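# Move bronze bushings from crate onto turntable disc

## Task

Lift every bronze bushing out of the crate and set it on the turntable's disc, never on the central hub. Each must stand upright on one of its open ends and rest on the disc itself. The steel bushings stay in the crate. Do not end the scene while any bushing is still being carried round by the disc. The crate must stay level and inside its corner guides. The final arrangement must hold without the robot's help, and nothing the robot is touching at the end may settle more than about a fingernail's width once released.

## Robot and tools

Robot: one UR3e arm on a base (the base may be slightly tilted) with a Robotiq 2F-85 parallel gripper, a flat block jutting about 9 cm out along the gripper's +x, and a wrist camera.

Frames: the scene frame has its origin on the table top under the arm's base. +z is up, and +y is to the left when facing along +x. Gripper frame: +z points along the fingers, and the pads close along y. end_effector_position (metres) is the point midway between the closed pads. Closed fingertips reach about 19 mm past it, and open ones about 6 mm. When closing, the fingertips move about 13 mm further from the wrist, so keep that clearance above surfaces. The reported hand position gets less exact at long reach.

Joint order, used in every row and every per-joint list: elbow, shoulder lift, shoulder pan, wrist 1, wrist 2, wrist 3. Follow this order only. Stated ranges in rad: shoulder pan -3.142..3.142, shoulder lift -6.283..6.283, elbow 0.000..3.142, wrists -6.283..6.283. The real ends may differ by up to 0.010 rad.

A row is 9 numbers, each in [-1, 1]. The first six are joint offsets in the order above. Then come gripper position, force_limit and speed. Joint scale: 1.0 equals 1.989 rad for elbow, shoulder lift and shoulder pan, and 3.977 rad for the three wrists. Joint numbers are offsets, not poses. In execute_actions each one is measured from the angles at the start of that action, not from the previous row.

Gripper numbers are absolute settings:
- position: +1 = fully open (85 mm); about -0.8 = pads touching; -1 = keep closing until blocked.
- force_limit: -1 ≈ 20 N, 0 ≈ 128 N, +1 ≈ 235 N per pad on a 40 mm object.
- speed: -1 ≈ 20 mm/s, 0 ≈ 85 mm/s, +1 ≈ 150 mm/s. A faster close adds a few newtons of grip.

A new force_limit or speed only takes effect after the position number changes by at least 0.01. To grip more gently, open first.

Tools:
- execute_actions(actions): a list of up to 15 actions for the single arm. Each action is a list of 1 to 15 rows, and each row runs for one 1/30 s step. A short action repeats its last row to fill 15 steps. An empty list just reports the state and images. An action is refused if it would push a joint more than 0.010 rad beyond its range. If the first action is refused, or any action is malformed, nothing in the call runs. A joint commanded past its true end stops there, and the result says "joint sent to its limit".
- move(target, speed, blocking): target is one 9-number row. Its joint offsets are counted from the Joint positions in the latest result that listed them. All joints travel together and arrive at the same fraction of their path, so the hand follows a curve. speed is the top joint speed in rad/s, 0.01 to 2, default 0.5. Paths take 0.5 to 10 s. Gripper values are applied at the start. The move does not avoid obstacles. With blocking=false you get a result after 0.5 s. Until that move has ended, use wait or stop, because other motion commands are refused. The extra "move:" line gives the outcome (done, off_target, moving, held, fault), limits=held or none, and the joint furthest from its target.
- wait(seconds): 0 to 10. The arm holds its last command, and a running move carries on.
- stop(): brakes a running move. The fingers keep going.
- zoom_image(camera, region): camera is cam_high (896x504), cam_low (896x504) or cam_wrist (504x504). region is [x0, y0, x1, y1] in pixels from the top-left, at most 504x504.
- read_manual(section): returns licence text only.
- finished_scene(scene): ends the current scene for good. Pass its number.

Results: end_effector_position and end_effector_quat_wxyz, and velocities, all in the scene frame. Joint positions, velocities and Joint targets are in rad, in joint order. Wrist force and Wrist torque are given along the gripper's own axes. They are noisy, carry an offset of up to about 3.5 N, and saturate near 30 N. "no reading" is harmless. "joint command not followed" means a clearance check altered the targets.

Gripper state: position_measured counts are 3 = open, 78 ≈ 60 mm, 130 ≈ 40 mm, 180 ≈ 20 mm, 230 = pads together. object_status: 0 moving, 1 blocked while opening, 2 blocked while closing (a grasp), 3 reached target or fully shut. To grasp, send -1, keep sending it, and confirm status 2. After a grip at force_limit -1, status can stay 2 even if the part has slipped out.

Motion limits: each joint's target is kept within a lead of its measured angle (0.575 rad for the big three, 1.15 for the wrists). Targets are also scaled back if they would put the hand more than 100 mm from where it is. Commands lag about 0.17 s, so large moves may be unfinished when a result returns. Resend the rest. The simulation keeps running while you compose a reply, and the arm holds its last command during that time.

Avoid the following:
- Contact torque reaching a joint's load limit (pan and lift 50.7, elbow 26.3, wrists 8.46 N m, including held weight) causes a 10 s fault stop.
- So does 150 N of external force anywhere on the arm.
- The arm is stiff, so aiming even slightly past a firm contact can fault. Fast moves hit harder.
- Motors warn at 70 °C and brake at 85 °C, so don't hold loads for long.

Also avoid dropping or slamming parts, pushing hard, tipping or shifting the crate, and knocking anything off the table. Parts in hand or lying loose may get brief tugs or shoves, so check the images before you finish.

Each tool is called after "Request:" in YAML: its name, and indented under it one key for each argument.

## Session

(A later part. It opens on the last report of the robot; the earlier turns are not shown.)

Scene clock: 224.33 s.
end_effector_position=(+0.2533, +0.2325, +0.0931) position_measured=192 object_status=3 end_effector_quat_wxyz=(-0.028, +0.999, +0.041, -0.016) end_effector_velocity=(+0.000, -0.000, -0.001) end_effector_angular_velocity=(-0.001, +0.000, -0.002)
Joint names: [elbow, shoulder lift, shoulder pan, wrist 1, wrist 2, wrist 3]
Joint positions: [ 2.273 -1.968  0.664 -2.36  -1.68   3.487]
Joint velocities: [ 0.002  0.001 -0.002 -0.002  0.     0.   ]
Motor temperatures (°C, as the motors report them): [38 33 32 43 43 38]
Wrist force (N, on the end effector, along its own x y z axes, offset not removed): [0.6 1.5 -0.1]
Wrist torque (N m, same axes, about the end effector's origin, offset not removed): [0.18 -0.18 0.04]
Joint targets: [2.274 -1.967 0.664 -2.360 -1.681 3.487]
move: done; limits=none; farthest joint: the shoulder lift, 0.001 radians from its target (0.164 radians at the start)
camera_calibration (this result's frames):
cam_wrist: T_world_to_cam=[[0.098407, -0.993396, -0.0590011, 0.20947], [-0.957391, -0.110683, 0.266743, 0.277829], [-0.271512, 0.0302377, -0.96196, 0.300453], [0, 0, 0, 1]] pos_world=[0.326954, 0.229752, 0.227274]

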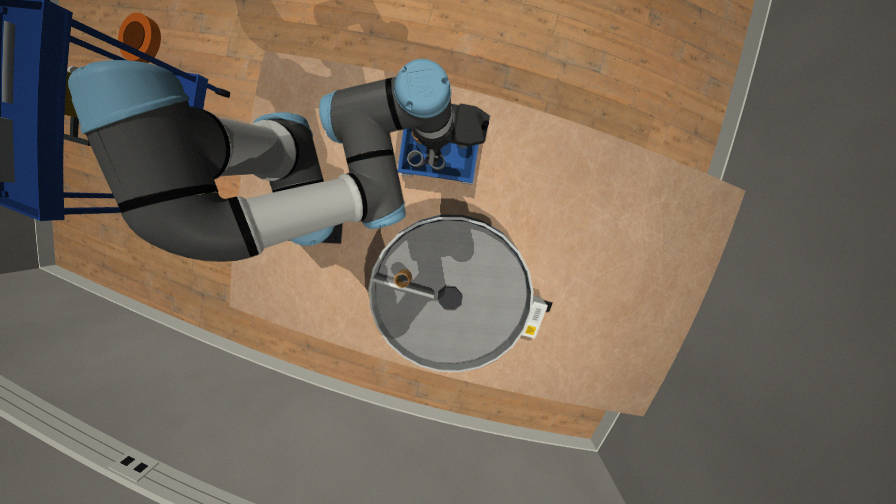

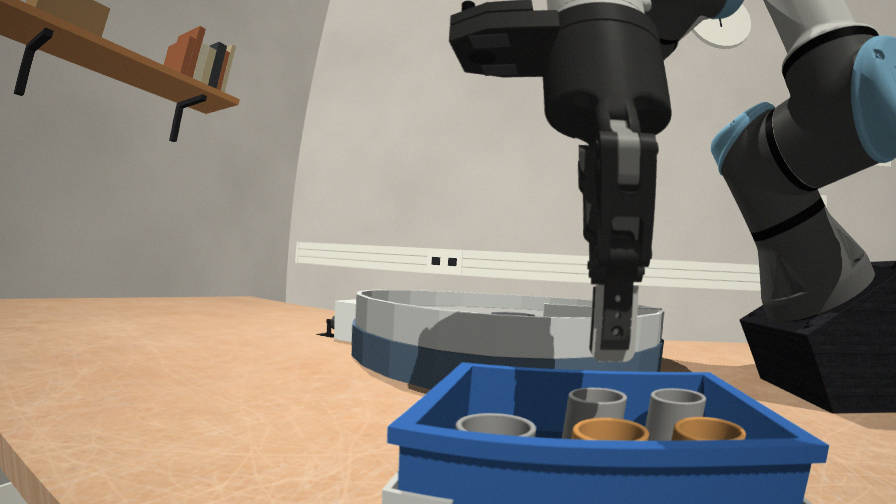

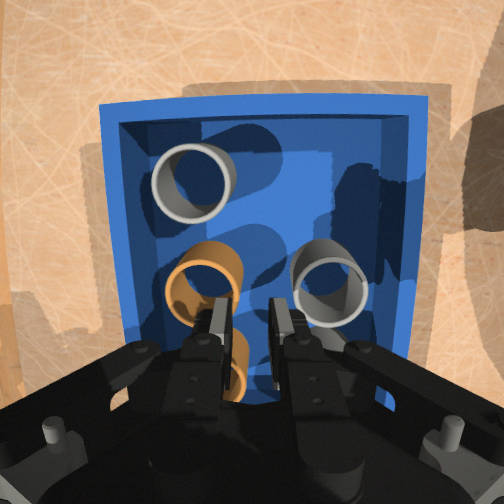

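Request:
move:
  target: [0.013,0.054,0.027,-0.034,-0.003,0.013,-0.5,-0.5,0]
  speed: 0.2

Scene clock: 230.90 s.
end_effector_position=(+0.2460, +0.2478, +0.0768) position_measured=192 object_status=3 end_effector_quat_wxyz=(-0.035, +0.999, +0.038, -0.015) end_effector_velocity=(-0.000, +0.000, -0.000) end_effector_angular_velocity=(+0.000, -0.000, -0.000)
Joint names: [elbow, shoulder lift, shoulder pan, wrist 1, wrist 2, wrist 3]
Joint positions: [ 2.299 -1.86   0.717 -2.495 -1.692  3.539]
Joint velocities: [ 0.001  0.002  0.001 -0.002 -0.     0.001]
Motor temperatures (°C, as the motors report them): [38 33 32 43 43 38]
Wrist force (N, on the end effector, along its own x y z axes, offset not removed): [0.3 1.6 0.6]
Wrist torque (N m, same axes, about the end effector's origin, offset not removed): [0.22 -0.09 0.00]
Joint targets: [2.299 -1.860 0.718 -2.495 -1.692 3.539]
move: done; limits=none; farthest joint: the wrist 1, 0.001 radians from its target (0.135 radians at the start)
camera_calibration (this result's frames):
cam_wrist: T_world_to_cam=[[0.0932146, -0.99292, -0.0736276, 0.22671], [-0.958166, -0.109559, 0.264413, 0.276977], [-0.270607, 0.0459004, -0.961595, 0.278165], [0, 0, 0, 1]] pos_world=[0.319531, 0.242682, 0.210938]

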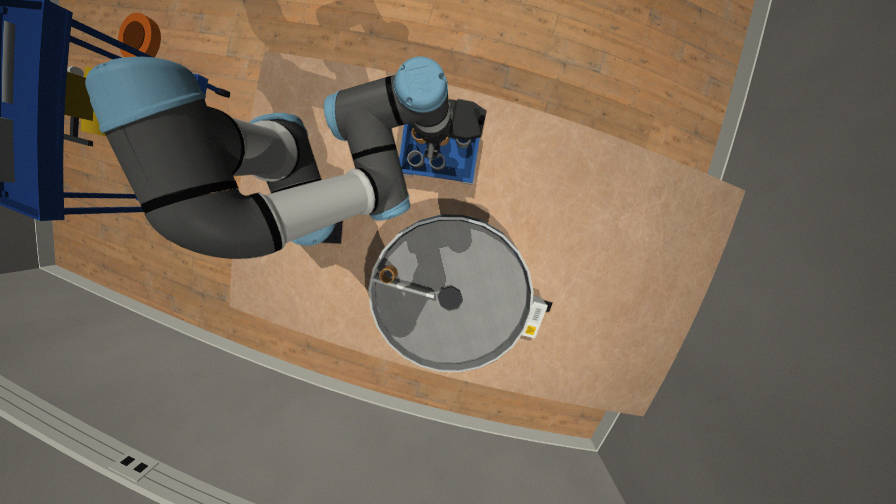

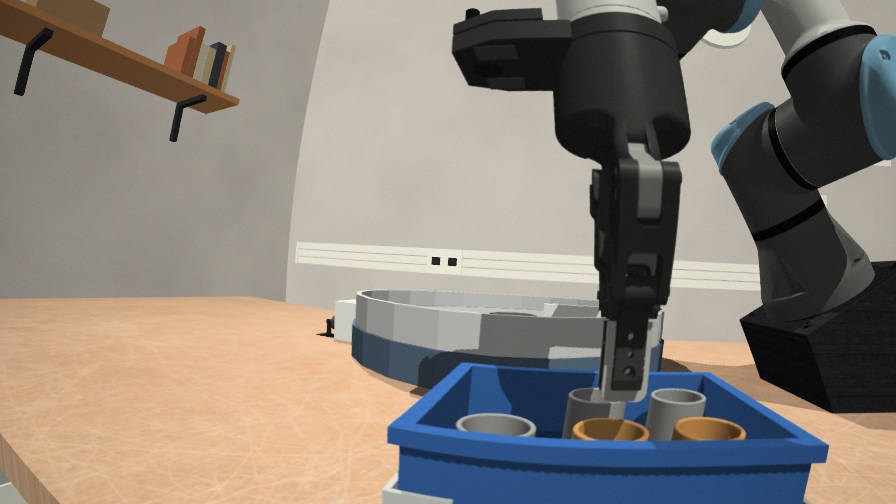

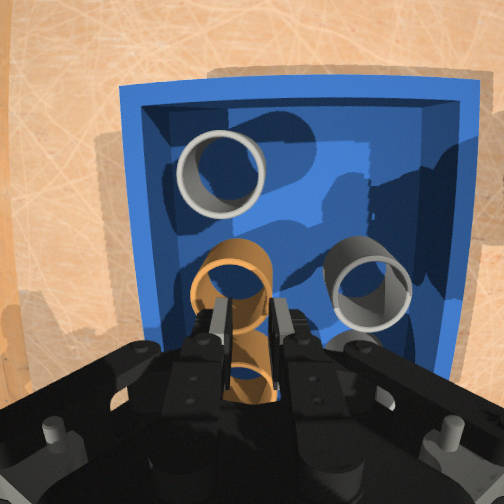

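Request:
move:
  target: [0.008,0.008,-0.011,-0.008,0,-0.005,-0.5,-0.5,0]
  speed: 0.1

Scene clock: 235.87 s.
end_effector_position=(+0.2488, +0.2428, +0.0698) position_measured=192 object_status=3 end_effector_quat_wxyz=(-0.030, +0.999, +0.039, -0.014) end_effector_velocity=(+0.000, -0.000, -0.001) end_effector_angular_velocity=(-0.001, -0.000, -0.001)
Joint names: [elbow, shoulder lift, shoulder pan, wrist 1, wrist 2, wrist 3]
Joint positions: [ 2.315 -1.845  0.696 -2.526 -1.692  3.519]
Joint velocities: [ 0.001  0.001 -0.002 -0.002  0.    -0.001]
Motor temperatures (°C, as the motors report them): [38 33 32 43 43 38]
Wrist force (N, on the end effector, along its own x y z axes, offset not removed): [0.7 1.6 -0.1]
Wrist torque (N m, same axes, about the end effector's origin, offset not removed): [0.21 -0.12 0.03]
Joint targets: [2.315 -1.844 0.696 -2.526 -1.692 3.519]
move: done; limits=none; farthest joint: the shoulder pan, 0.001 radians from its target (0.022 radians at the start)
camera_calibration (this result's frames):
cam_wrist: T_world_to_cam=[[0.0942205, -0.993532, -0.0633757, 0.220154], [-0.958735, -0.107704, 0.263109, 0.280712], [-0.268233, 0.0359703, -0.962682, 0.274327], [0, 0, 0, 1]] pos_world=[0.32197, 0.239096, 0.204185]

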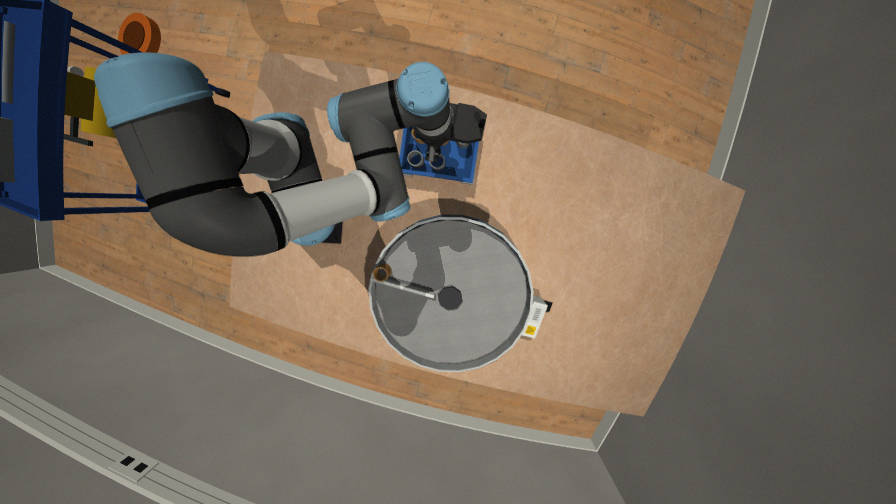

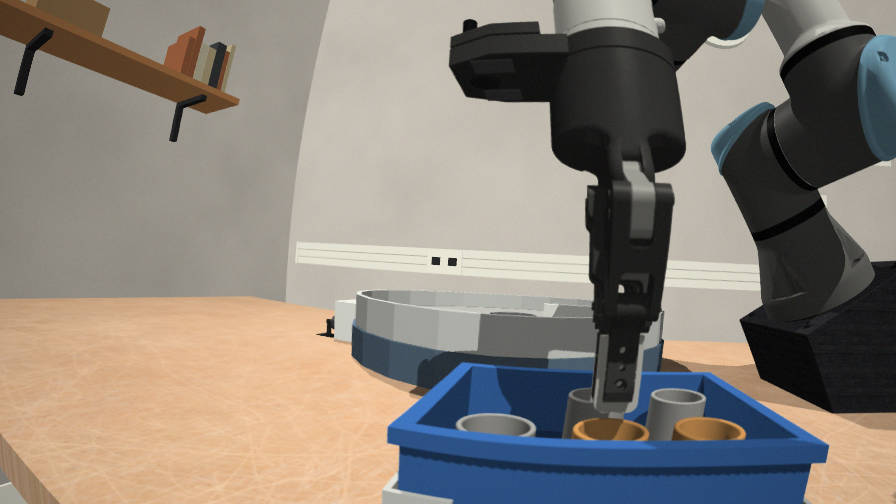

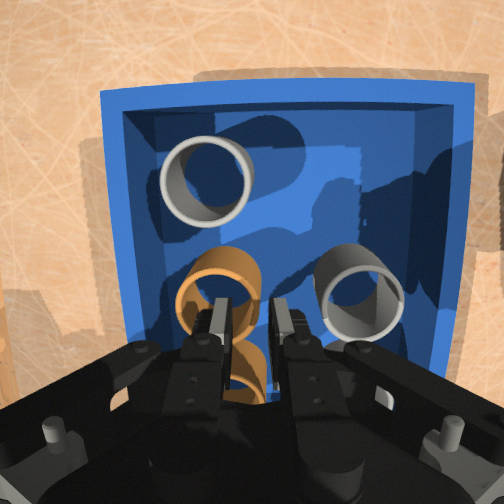

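Request:
move:
  target: [0.004,0.017,0,-0.0105,0,0,-0.5,-0.5,0]
  speed: 0.025

Scene clock: 239.70 s.
end_effector_position=(+0.2488, +0.2443, +0.0631) position_measured=192 object_status=3 end_effector_quat_wxyz=(-0.030, +0.999, +0.039, -0.014) end_effector_velocity=(-0.000, +0.000, -0.000) end_effector_angular_velocity=(+0.001, +0.000, +0.001)
Joint names: [elbow, shoulder lift, shoulder pan, wrist 1, wrist 2, wrist 3]
Joint positions: [ 2.323 -1.811  0.696 -2.568 -1.692  3.519]
Joint velocities: [ 0.001  0.002  0.001 -0.003  0.    -0.   ]
Motor temperatures (°C, as the motors report them): [38 33 32 43 43 38]
Wrist force (N, on the end effector, along its own x y z axes, offset not removed): [0.7 1.1 0.1]
Wrist torque (N m, same axes, about the end effector's origin, offset not removed): [0.15 -0.17 0.01]
Joint targets: [2.323 -1.811 0.696 -2.568 -1.692 3.519]
move: done; limits=none; farthest joint: the shoulder pan, 0.000 radians from its target (0.000 radians at the start)
camera_calibration (this result's frames):
cam_wrist: T_world_to_cam=[[0.0942201, -0.993531, -0.0633944, 0.221145], [-0.958733, -0.107709, 0.263117, 0.282627], [-0.268243, 0.0359874, -0.962679, 0.267838], [0, 0, 0, 1]] pos_world=[0.321974, 0.240517, 0.197497]

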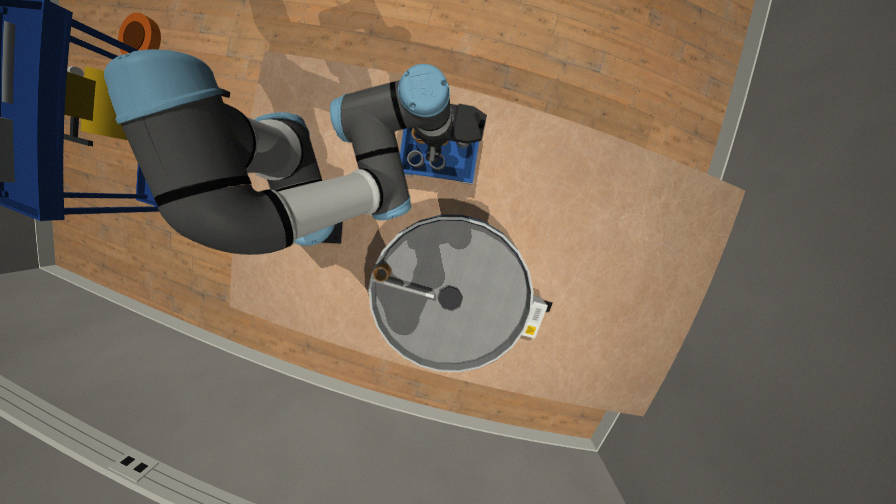

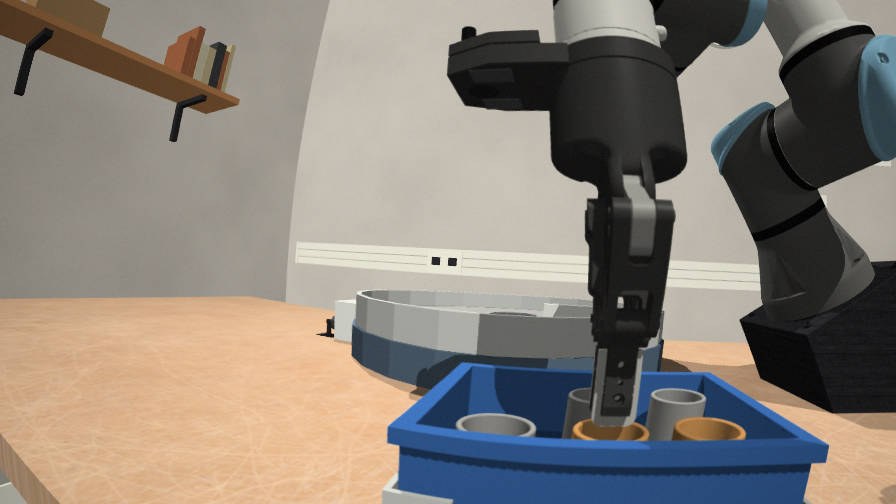

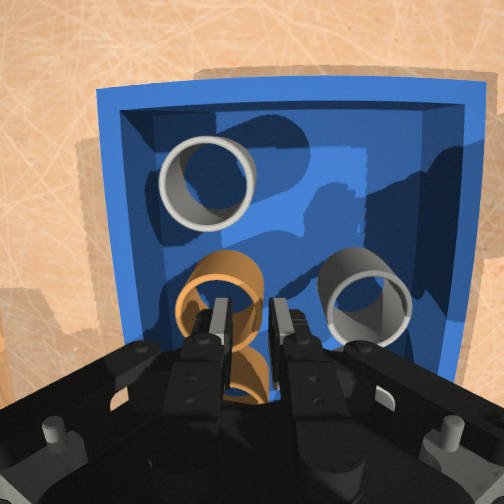

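Request:
move:
  target: [0.005,0.013,-0.004,-0.009,0,0,-0.5,-0.5,0]
  speed: 0.02

Scene clock: 243.47 s.
end_effector_position=(+0.2497, +0.2431, +0.0568) position_measured=192 object_status=3 end_effector_quat_wxyz=(-0.028, +0.999, +0.035, -0.014) end_effector_velocity=(-0.001, -0.000, -0.001) end_effector_angular_velocity=(-0.001, +0.001, -0.000)
Joint names: [elbow, shoulder lift, shoulder pan, wrist 1, wrist 2, wrist 3]
Joint positions: [ 2.333 -1.785  0.688 -2.603 -1.692  3.519]
Joint velocities: [ 0.002  0.002 -0.001 -0.002  0.     0.   ]
Motor temperatures (°C, as the motors report them): [38 33 32 43 43 38]
Wrist force (N, on the end effector, along its own x y z axes, offset not removed): [1.0 1.6 0.0]
Wrist torque (N m, same axes, about the end effector's origin, offset not removed): [0.24 -0.18 0.03]
Joint targets: [2.333 -1.785 0.688 -2.603 -1.692 3.519]
move: done; limits=none; farthest joint: the wrist 1, 0.001 radians from its target (0.036 radians at the start)
camera_calibration (this result's frames):
cam_wrist: T_world_to_cam=[[0.0874246, -0.994395, -0.0594583, 0.221192], [-0.959566, -0.100093, 0.263085, 0.283374], [-0.267562, 0.0340541, -0.962939, 0.262327], [0, 0, 0, 1]] pos_world=[0.322767, 0.239383, 0.191206]

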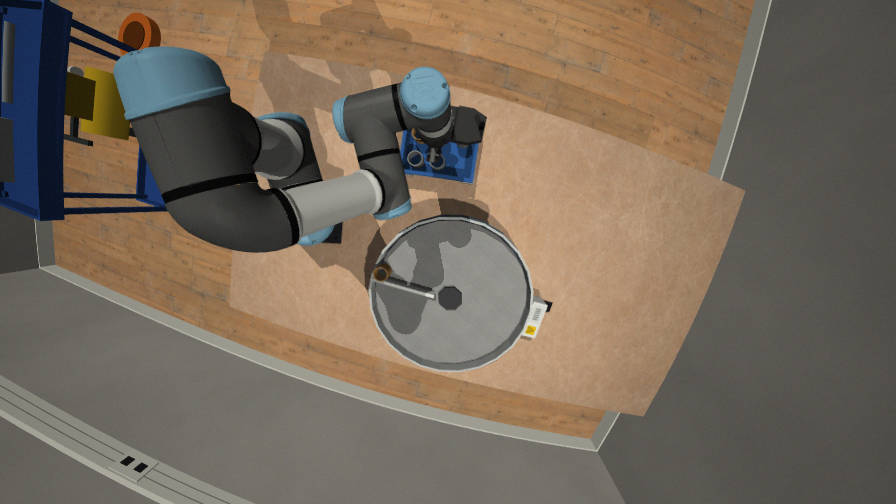

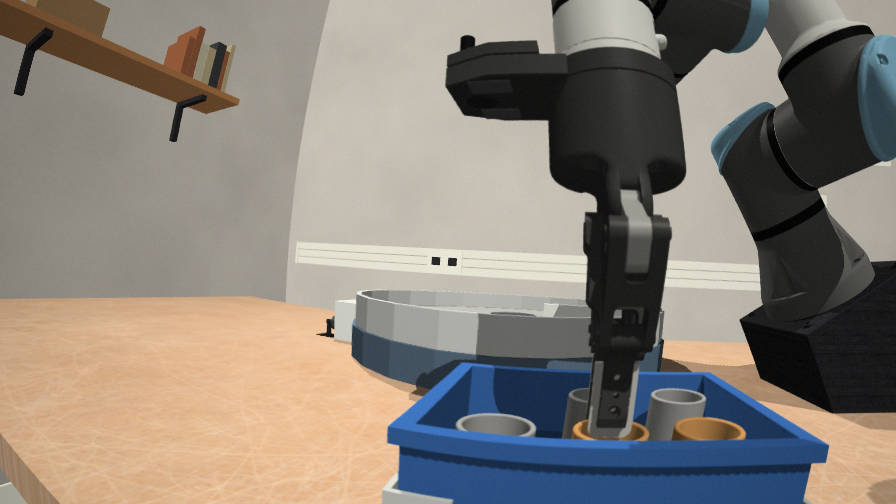

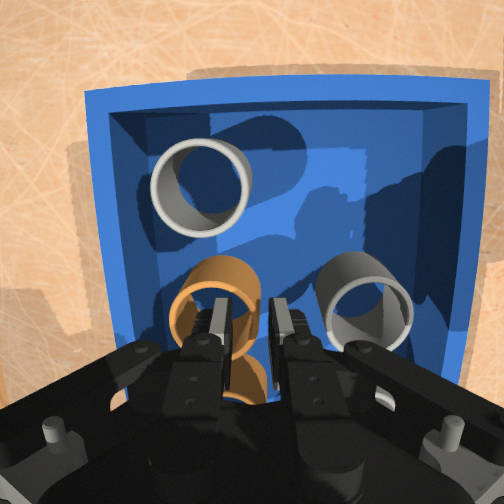

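In, centred. Down 6 mm more.

Request:
move:
  target: [0.0045,0.0135,-0.001,-0.009,0,0,-0.5,-0.5,0]
  speed: 0.025

Scene clock: 247.00 s.
end_effector_position=(+0.2493, +0.2434, +0.0511) position_measured=192 object_status=3 end_effector_quat_wxyz=(-0.028, +0.999, +0.034, -0.014) end_effector_velocity=(+0.001, +0.000, -0.000) end_effector_angular_velocity=(-0.000, -0.001, -0.001)
Joint names: [elbow, shoulder lift, shoulder pan, wrist 1, wrist 2, wrist 3]
Joint positions: [ 2.342 -1.759  0.686 -2.639 -1.692  3.519]
Joint velocities: [-0.001  0.002 -0.001 -0.003 -0.    -0.   ]
Motor temperatures (°C, as the motors report them): [38 33 32 43 43 38]
Wrist force (N, on the end effector, along its own x y z axes, offset not removed): [0.4 1.7 0.0]
Wrist torque (N m, same axes, about the end effector's origin, offset not removed): [0.20 -0.07 -0.01]
Joint targets: [2.342 -1.758 0.686 -2.639 -1.692 3.519]
move: done; limits=none; farthest joint: the shoulder pan, 0.000 radians from its target (0.002 radians at the start)
camera_calibration (this result's frames):
cam_wrist: T_world_to_cam=[[0.0857268, -0.9946, -0.0585003, 0.221594], [-0.959763, -0.0981981, 0.263082, 0.284157], [-0.267406, 0.0335933, -0.962998, 0.256815], [0, 0, 0, 1]] pos_world=[0.322401, 0.239674, 0.185519]

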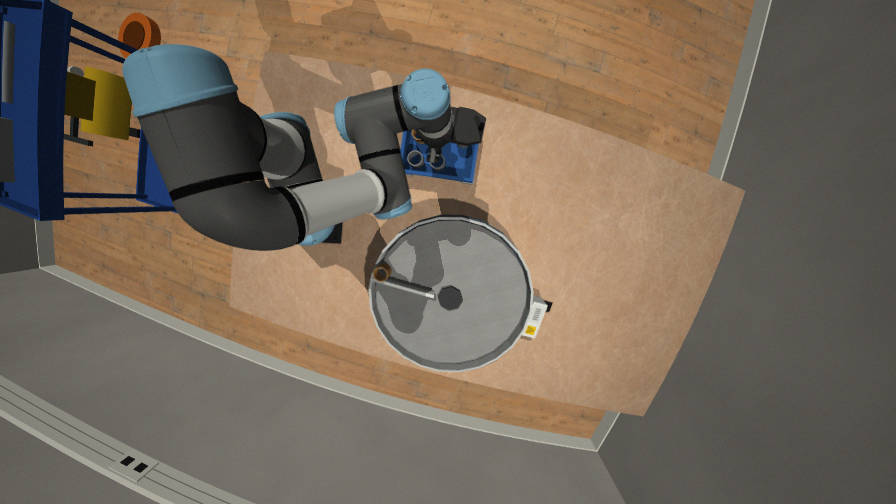

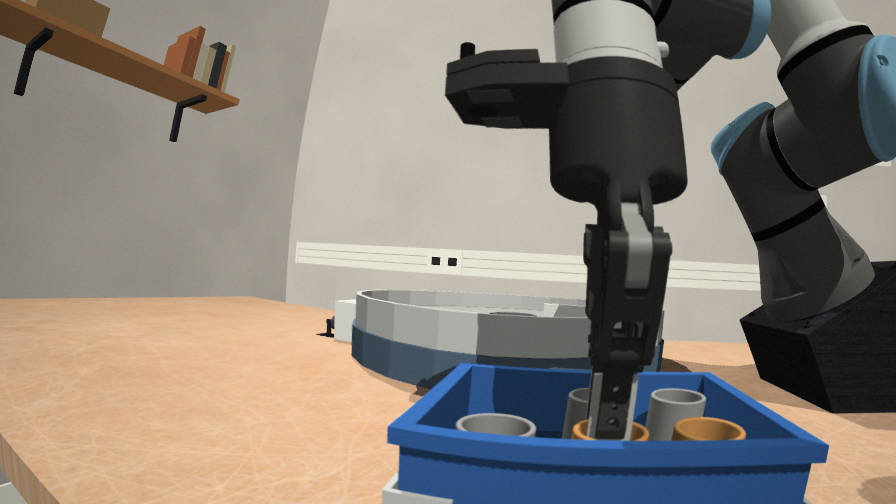

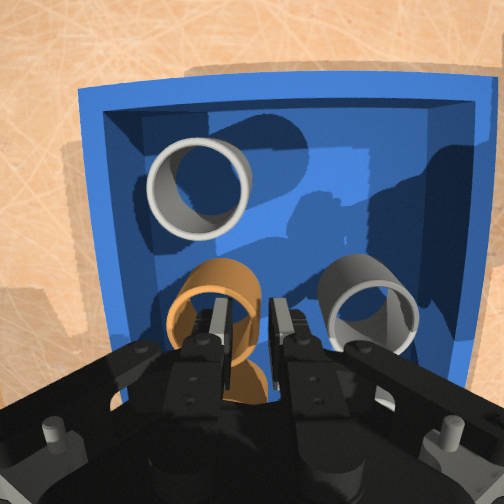

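Request:
execute_actions:
  actions:
    - [[0,0,0,0,0,0,-1,-0.5,-0.5]]
    - [[0,0,0,0,0,0,-1,-0.5,-0.5]]

Request:
move:
  target: [-0.172,-0.187,0,0.181,0,0,-1,-0.5,-0.5]
  speed: 0.4

Request:
move:
  target: [-0.144,0.0096,-0.744,0.131,0.141,-0.036,-1,-0.5,-0.5]
  speed: 0.9

Request:
move:
  target: [0.1005,0.061,0.062,-0.094,-0.008,0,-1,-0.5,-0.5]
  speed: 0.25

Scene clock: 253.70 s.
end_effector_position=(+0.2493, +0.2434, +0.0510) position_measured=218 object_status=2 end_effector_quat_wxyz=(-0.028, +0.999, +0.034, -0.014) end_effector_velocity=(+0.000, -0.000, -0.000) end_effector_angular_velocity=(-0.000, +0.000, -0.001)
Joint names: [elbow, shoulder lift, shoulder pan, wrist 1, wrist 2, wrist 3]
Joint positions: [ 2.342 -1.758  0.686 -2.639 -1.692  3.519]
Joint velocities: [-0.     0.    -0.001  0.     0.     0.   ]
Motor temperatures (°C, as the motors report them): [38 33 32 43 43 38]
Wrist force (N, on the end effector, along its own x y z axes, offset not removed): [-0.2 1.7 0.1]
Wrist torque (N m, same axes, about the end effector's origin, offset not removed): [0.25 0.04 0.01]
Joint targets: [2.342 -1.758 0.686 -2.639 -1.692 3.519]
camera_calibration (this result's frames):
cam_wrist: T_world_to_cam=[[0.0857337, -0.994604, -0.0584143, 0.221565], [-0.95973, -0.098186, 0.263206, 0.28411], [-0.267521, 0.0334963, -0.96297, 0.256821], [0, 0, 0, 1]] pos_world=[0.322379, 0.239663, 0.185474]

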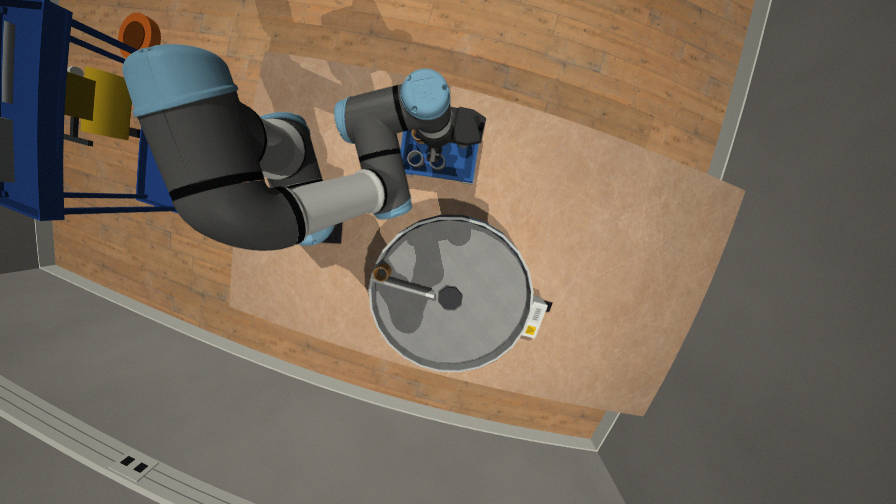

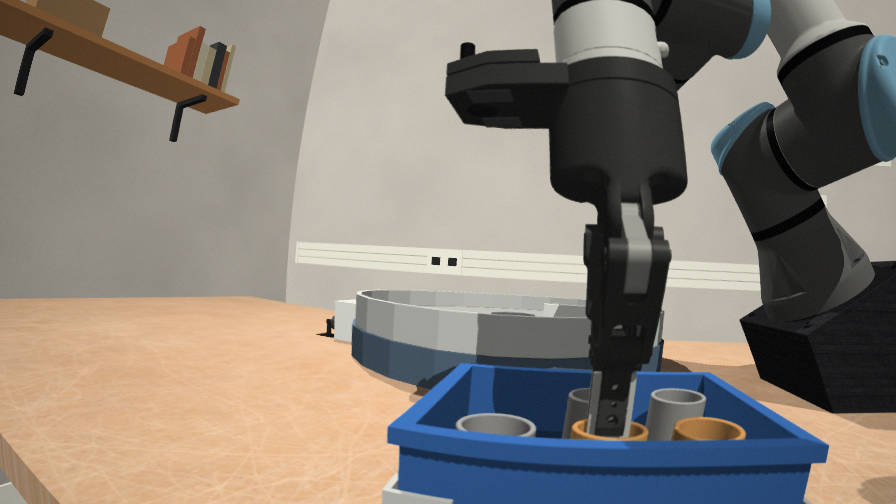

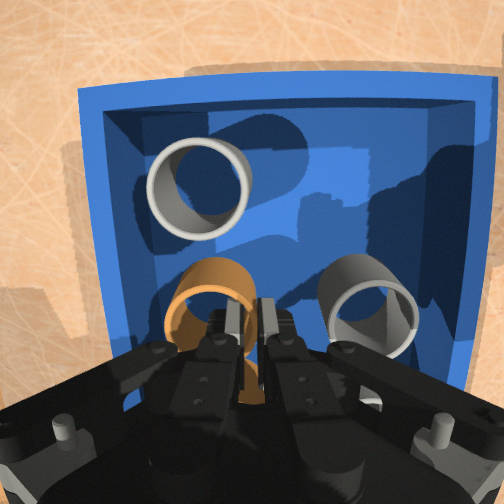

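Scene clock: 256.13 s.
end_effector_position=(+0.2650, +0.2261, +0.1713) position_measured=218 object_status=2 end_effector_quat_wxyz=(-0.026, +0.999, +0.035, -0.017) end_effector_velocity=(+0.000, -0.000, +0.000) end_effector_angular_velocity=(-0.000, -0.001, -0.001)
Joint names: [elbow, shoulder lift, shoulder pan, wrist 1, wrist 2, wrist 3]
Joint positions: [ 2.    -2.13   0.686 -1.919 -1.692  3.519]
Joint velocities: [-0.001 -0.001 -0.001  0.002 -0.     0.   ]
Motor temperatures (°C, as the motors report them): [38 33 32 43 43 38]
Wrist force (N, on the end effector, along its own x y z axes, offset not removed): [0.7 1.7 0.9]
Wrist torque (N m, same axes, about the end effector's origin, offset not removed): [0.21 -0.15 0.03]
Joint targets: [2.000 -2.130 0.686 -1.919 -1.692 3.519]
move: done; limits=none; farthest joint: the shoulder pan, 0.000 radians from its target (0.000 radians at the start)
camera_calibration (this result's frames):
cam_wrist: T_world_to_cam=[[0.0865128, -0.994656, -0.0563555, 0.209543], [-0.958215, -0.098558, 0.268535, 0.264551], [-0.272654, 0.0307689, -0.96162, 0.379136], [0, 0, 0, 1]] pos_world=[0.338741, 0.222831, 0.305352]

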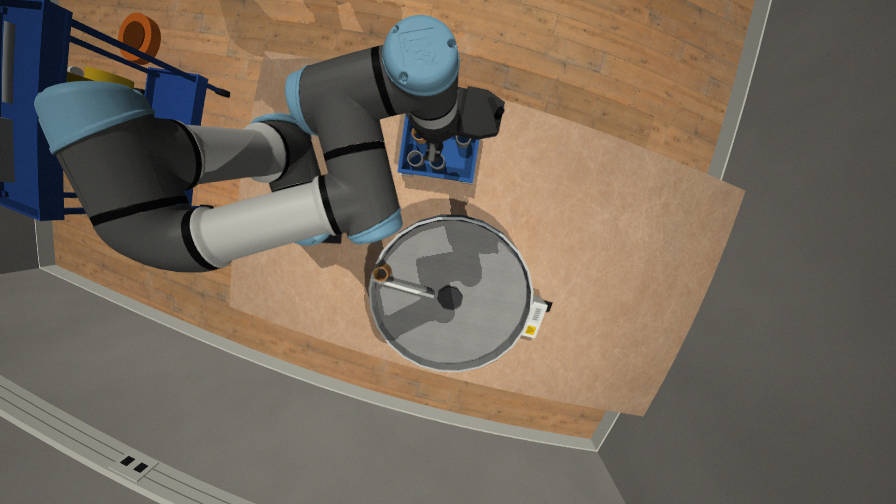

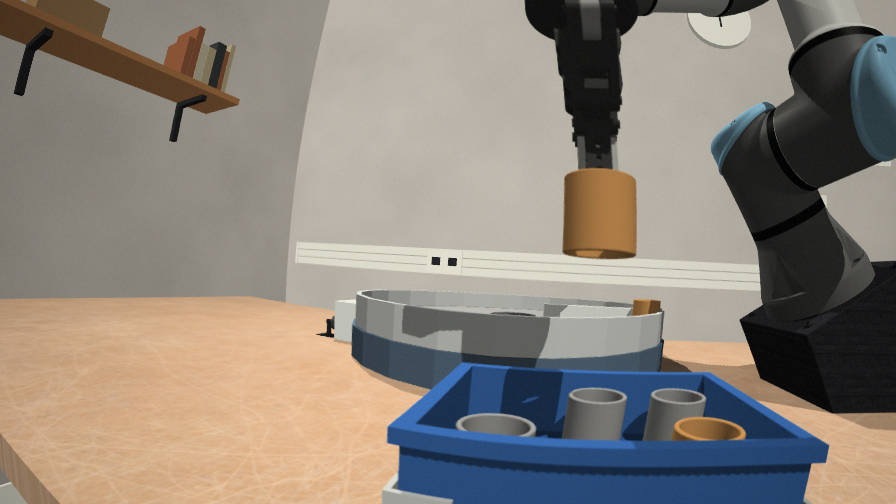

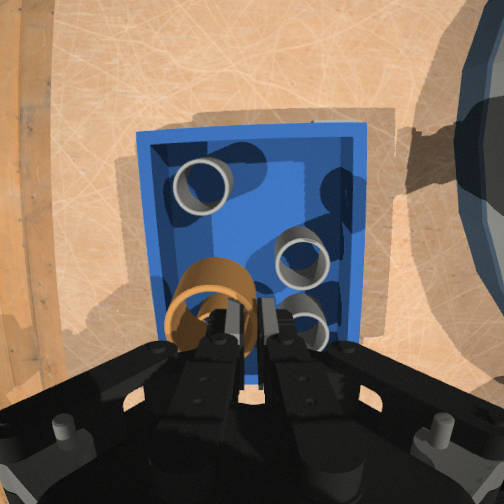

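Scene clock: 258.53 s.
end_effector_position=(+0.3900, -0.0313, +0.1594) position_measured=218 object_status=2 end_effector_quat_wxyz=(+0.005, +0.832, -0.554, -0.015) end_effector_velocity=(-0.000, -0.000, +0.000) end_effector_angular_velocity=(-0.000, -0.000, -0.002)
Joint names: [elbow, shoulder lift, shoulder pan, wrist 1, wrist 2, wrist 3]
Joint positions: [ 1.713 -2.111 -0.793 -1.398 -1.132  3.376]
Joint velocities: [-0.    -0.    -0.002  0.001  0.    -0.   ]
Motor temperatures (°C, as the motors report them): [38 33 32 43 43 38]
Wrist force (N, on the end effector, along its own x y z axes, offset not removed): [1.1 1.3 0.9]
Wrist torque (N m, same axes, about the end effector's origin, offset not removed): [0.16 -0.22 0.03]
Joint targets: [1.713 -2.111 -0.794 -1.398 -1.132 3.376]
move: done; limits=none; farthest joint: the wrist 2, 0.001 radians from its target (0.561 radians at the start)
camera_calibration (this result's frames):
cam_wrist: T_world_to_cam=[[-0.915176, -0.402409, 0.0228091, 0.338552], [-0.383497, 0.886785, 0.257958, 0.170587], [-0.124031, 0.227329, -0.965887, 0.358562], [0, 0, 0, 1]] pos_world=[0.419727, -0.0965494, 0.294604]

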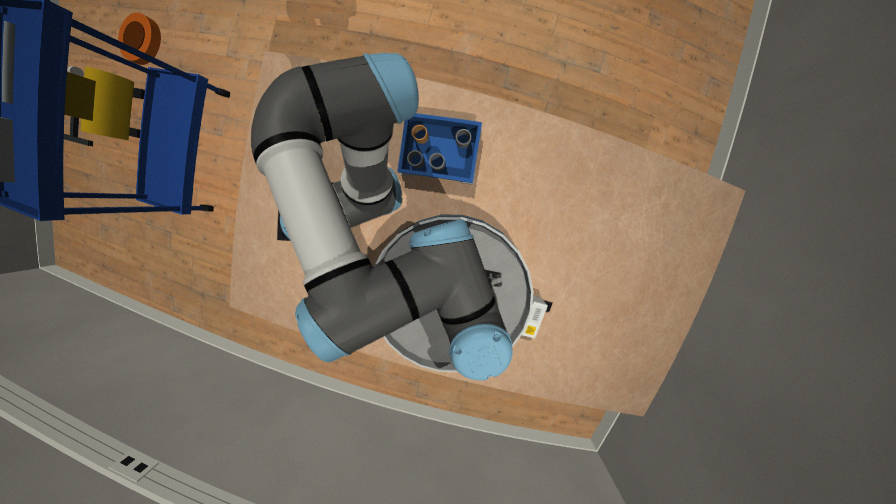

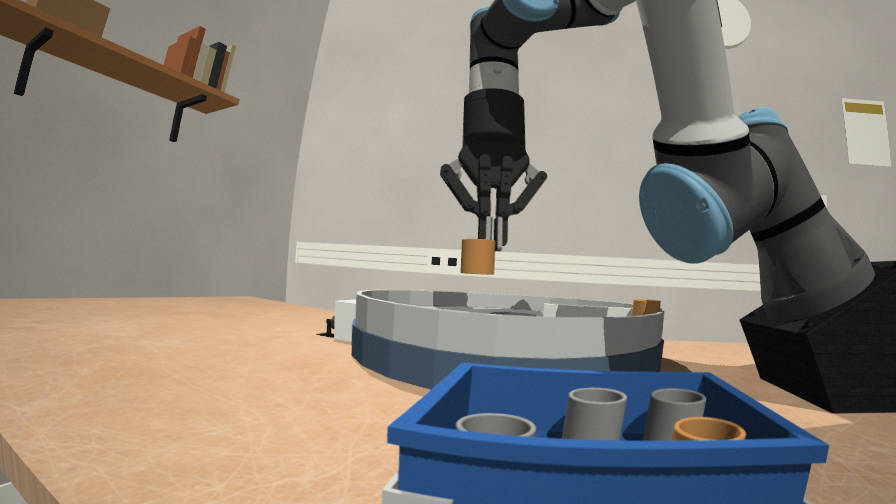

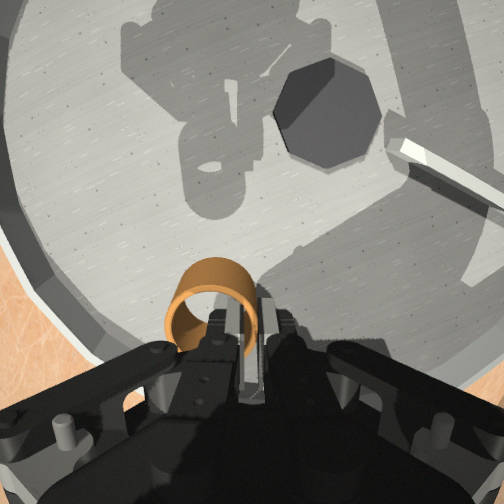

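Scene clock: 260.60 s.
end_effector_position=(+0.3939, -0.0414, +0.1020) position_measured=218 object_status=2 end_effector_quat_wxyz=(+0.005, +0.867, -0.499, -0.016) end_effector_velocity=(+0.000, +0.000, -0.000) end_effector_angular_velocity=(-0.000, -0.000, +0.002)
Joint names: [elbow, shoulder lift, shoulder pan, wrist 1, wrist 2, wrist 3]
Joint positions: [ 1.913 -1.99  -0.67  -1.772 -1.164  3.376]
Joint velocities: [ 0.     0.001  0.002 -0.002 -0.     0.   ]
Motor temperatures (°C, as the motors report them): [38 33 32 43 43 38]
Wrist force (N, on the end effector, along its own x y z axes, offset not removed): [0.9 1.0 0.8]
Wrist torque (N m, same axes, about the end effector's origin, offset not removed): [0.12 -0.18 0.00]
Joint targets: [1.913 -1.990 -0.670 -1.772 -1.164 3.376]
move: done; limits=none; farthest joint: the shoulder pan, 0.000 radians from its target (0.124 radians at the start)
camera_calibration (this result's frames):
cam_wrist: T_world_to_cam=[[-0.855072, -0.518071, 0.0212963, 0.311037], [-0.495343, 0.82832, 0.261765, 0.237087], [-0.153253, 0.213279, -0.964897, 0.316784], [0, 0, 0, 1]] pos_world=[0.431946, -0.102808, 0.236979]

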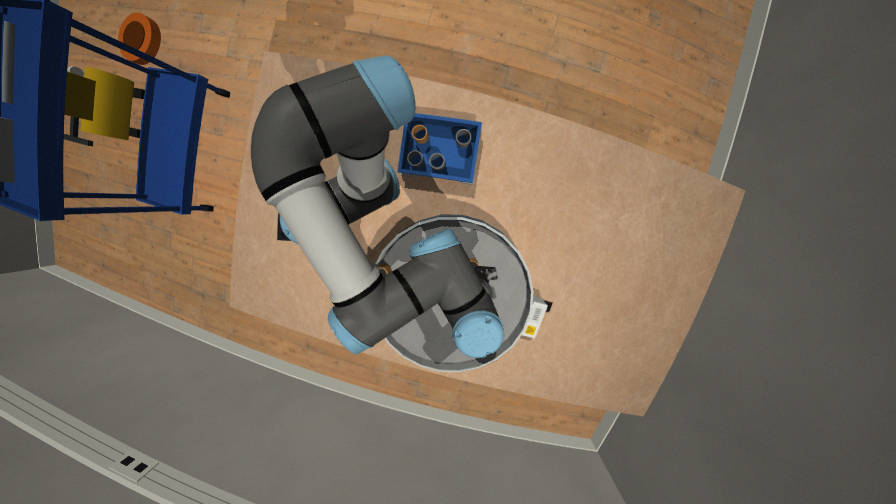

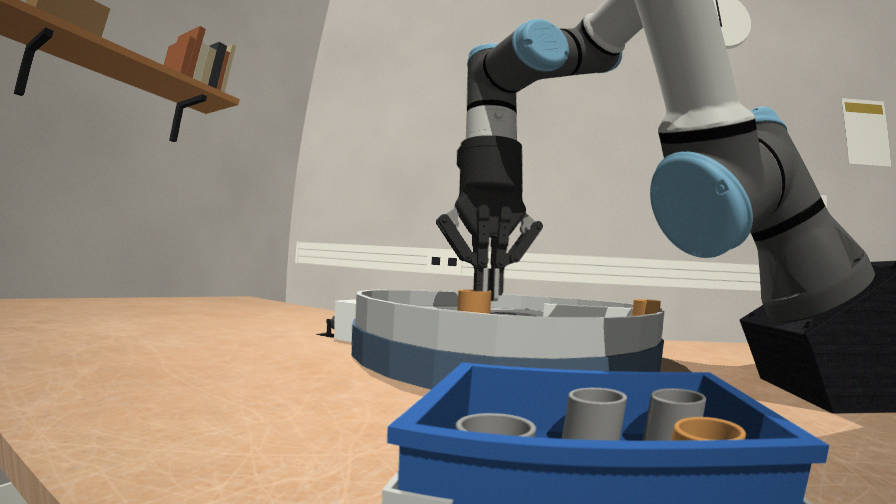

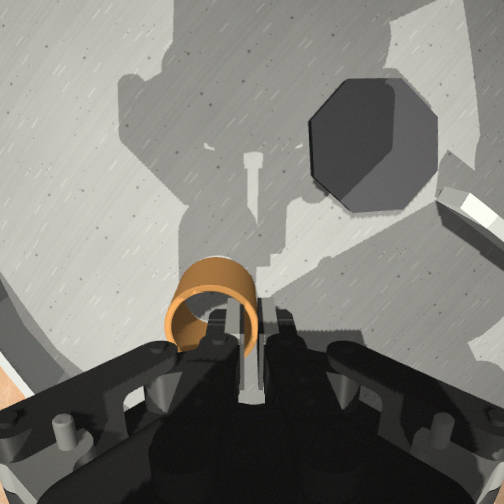

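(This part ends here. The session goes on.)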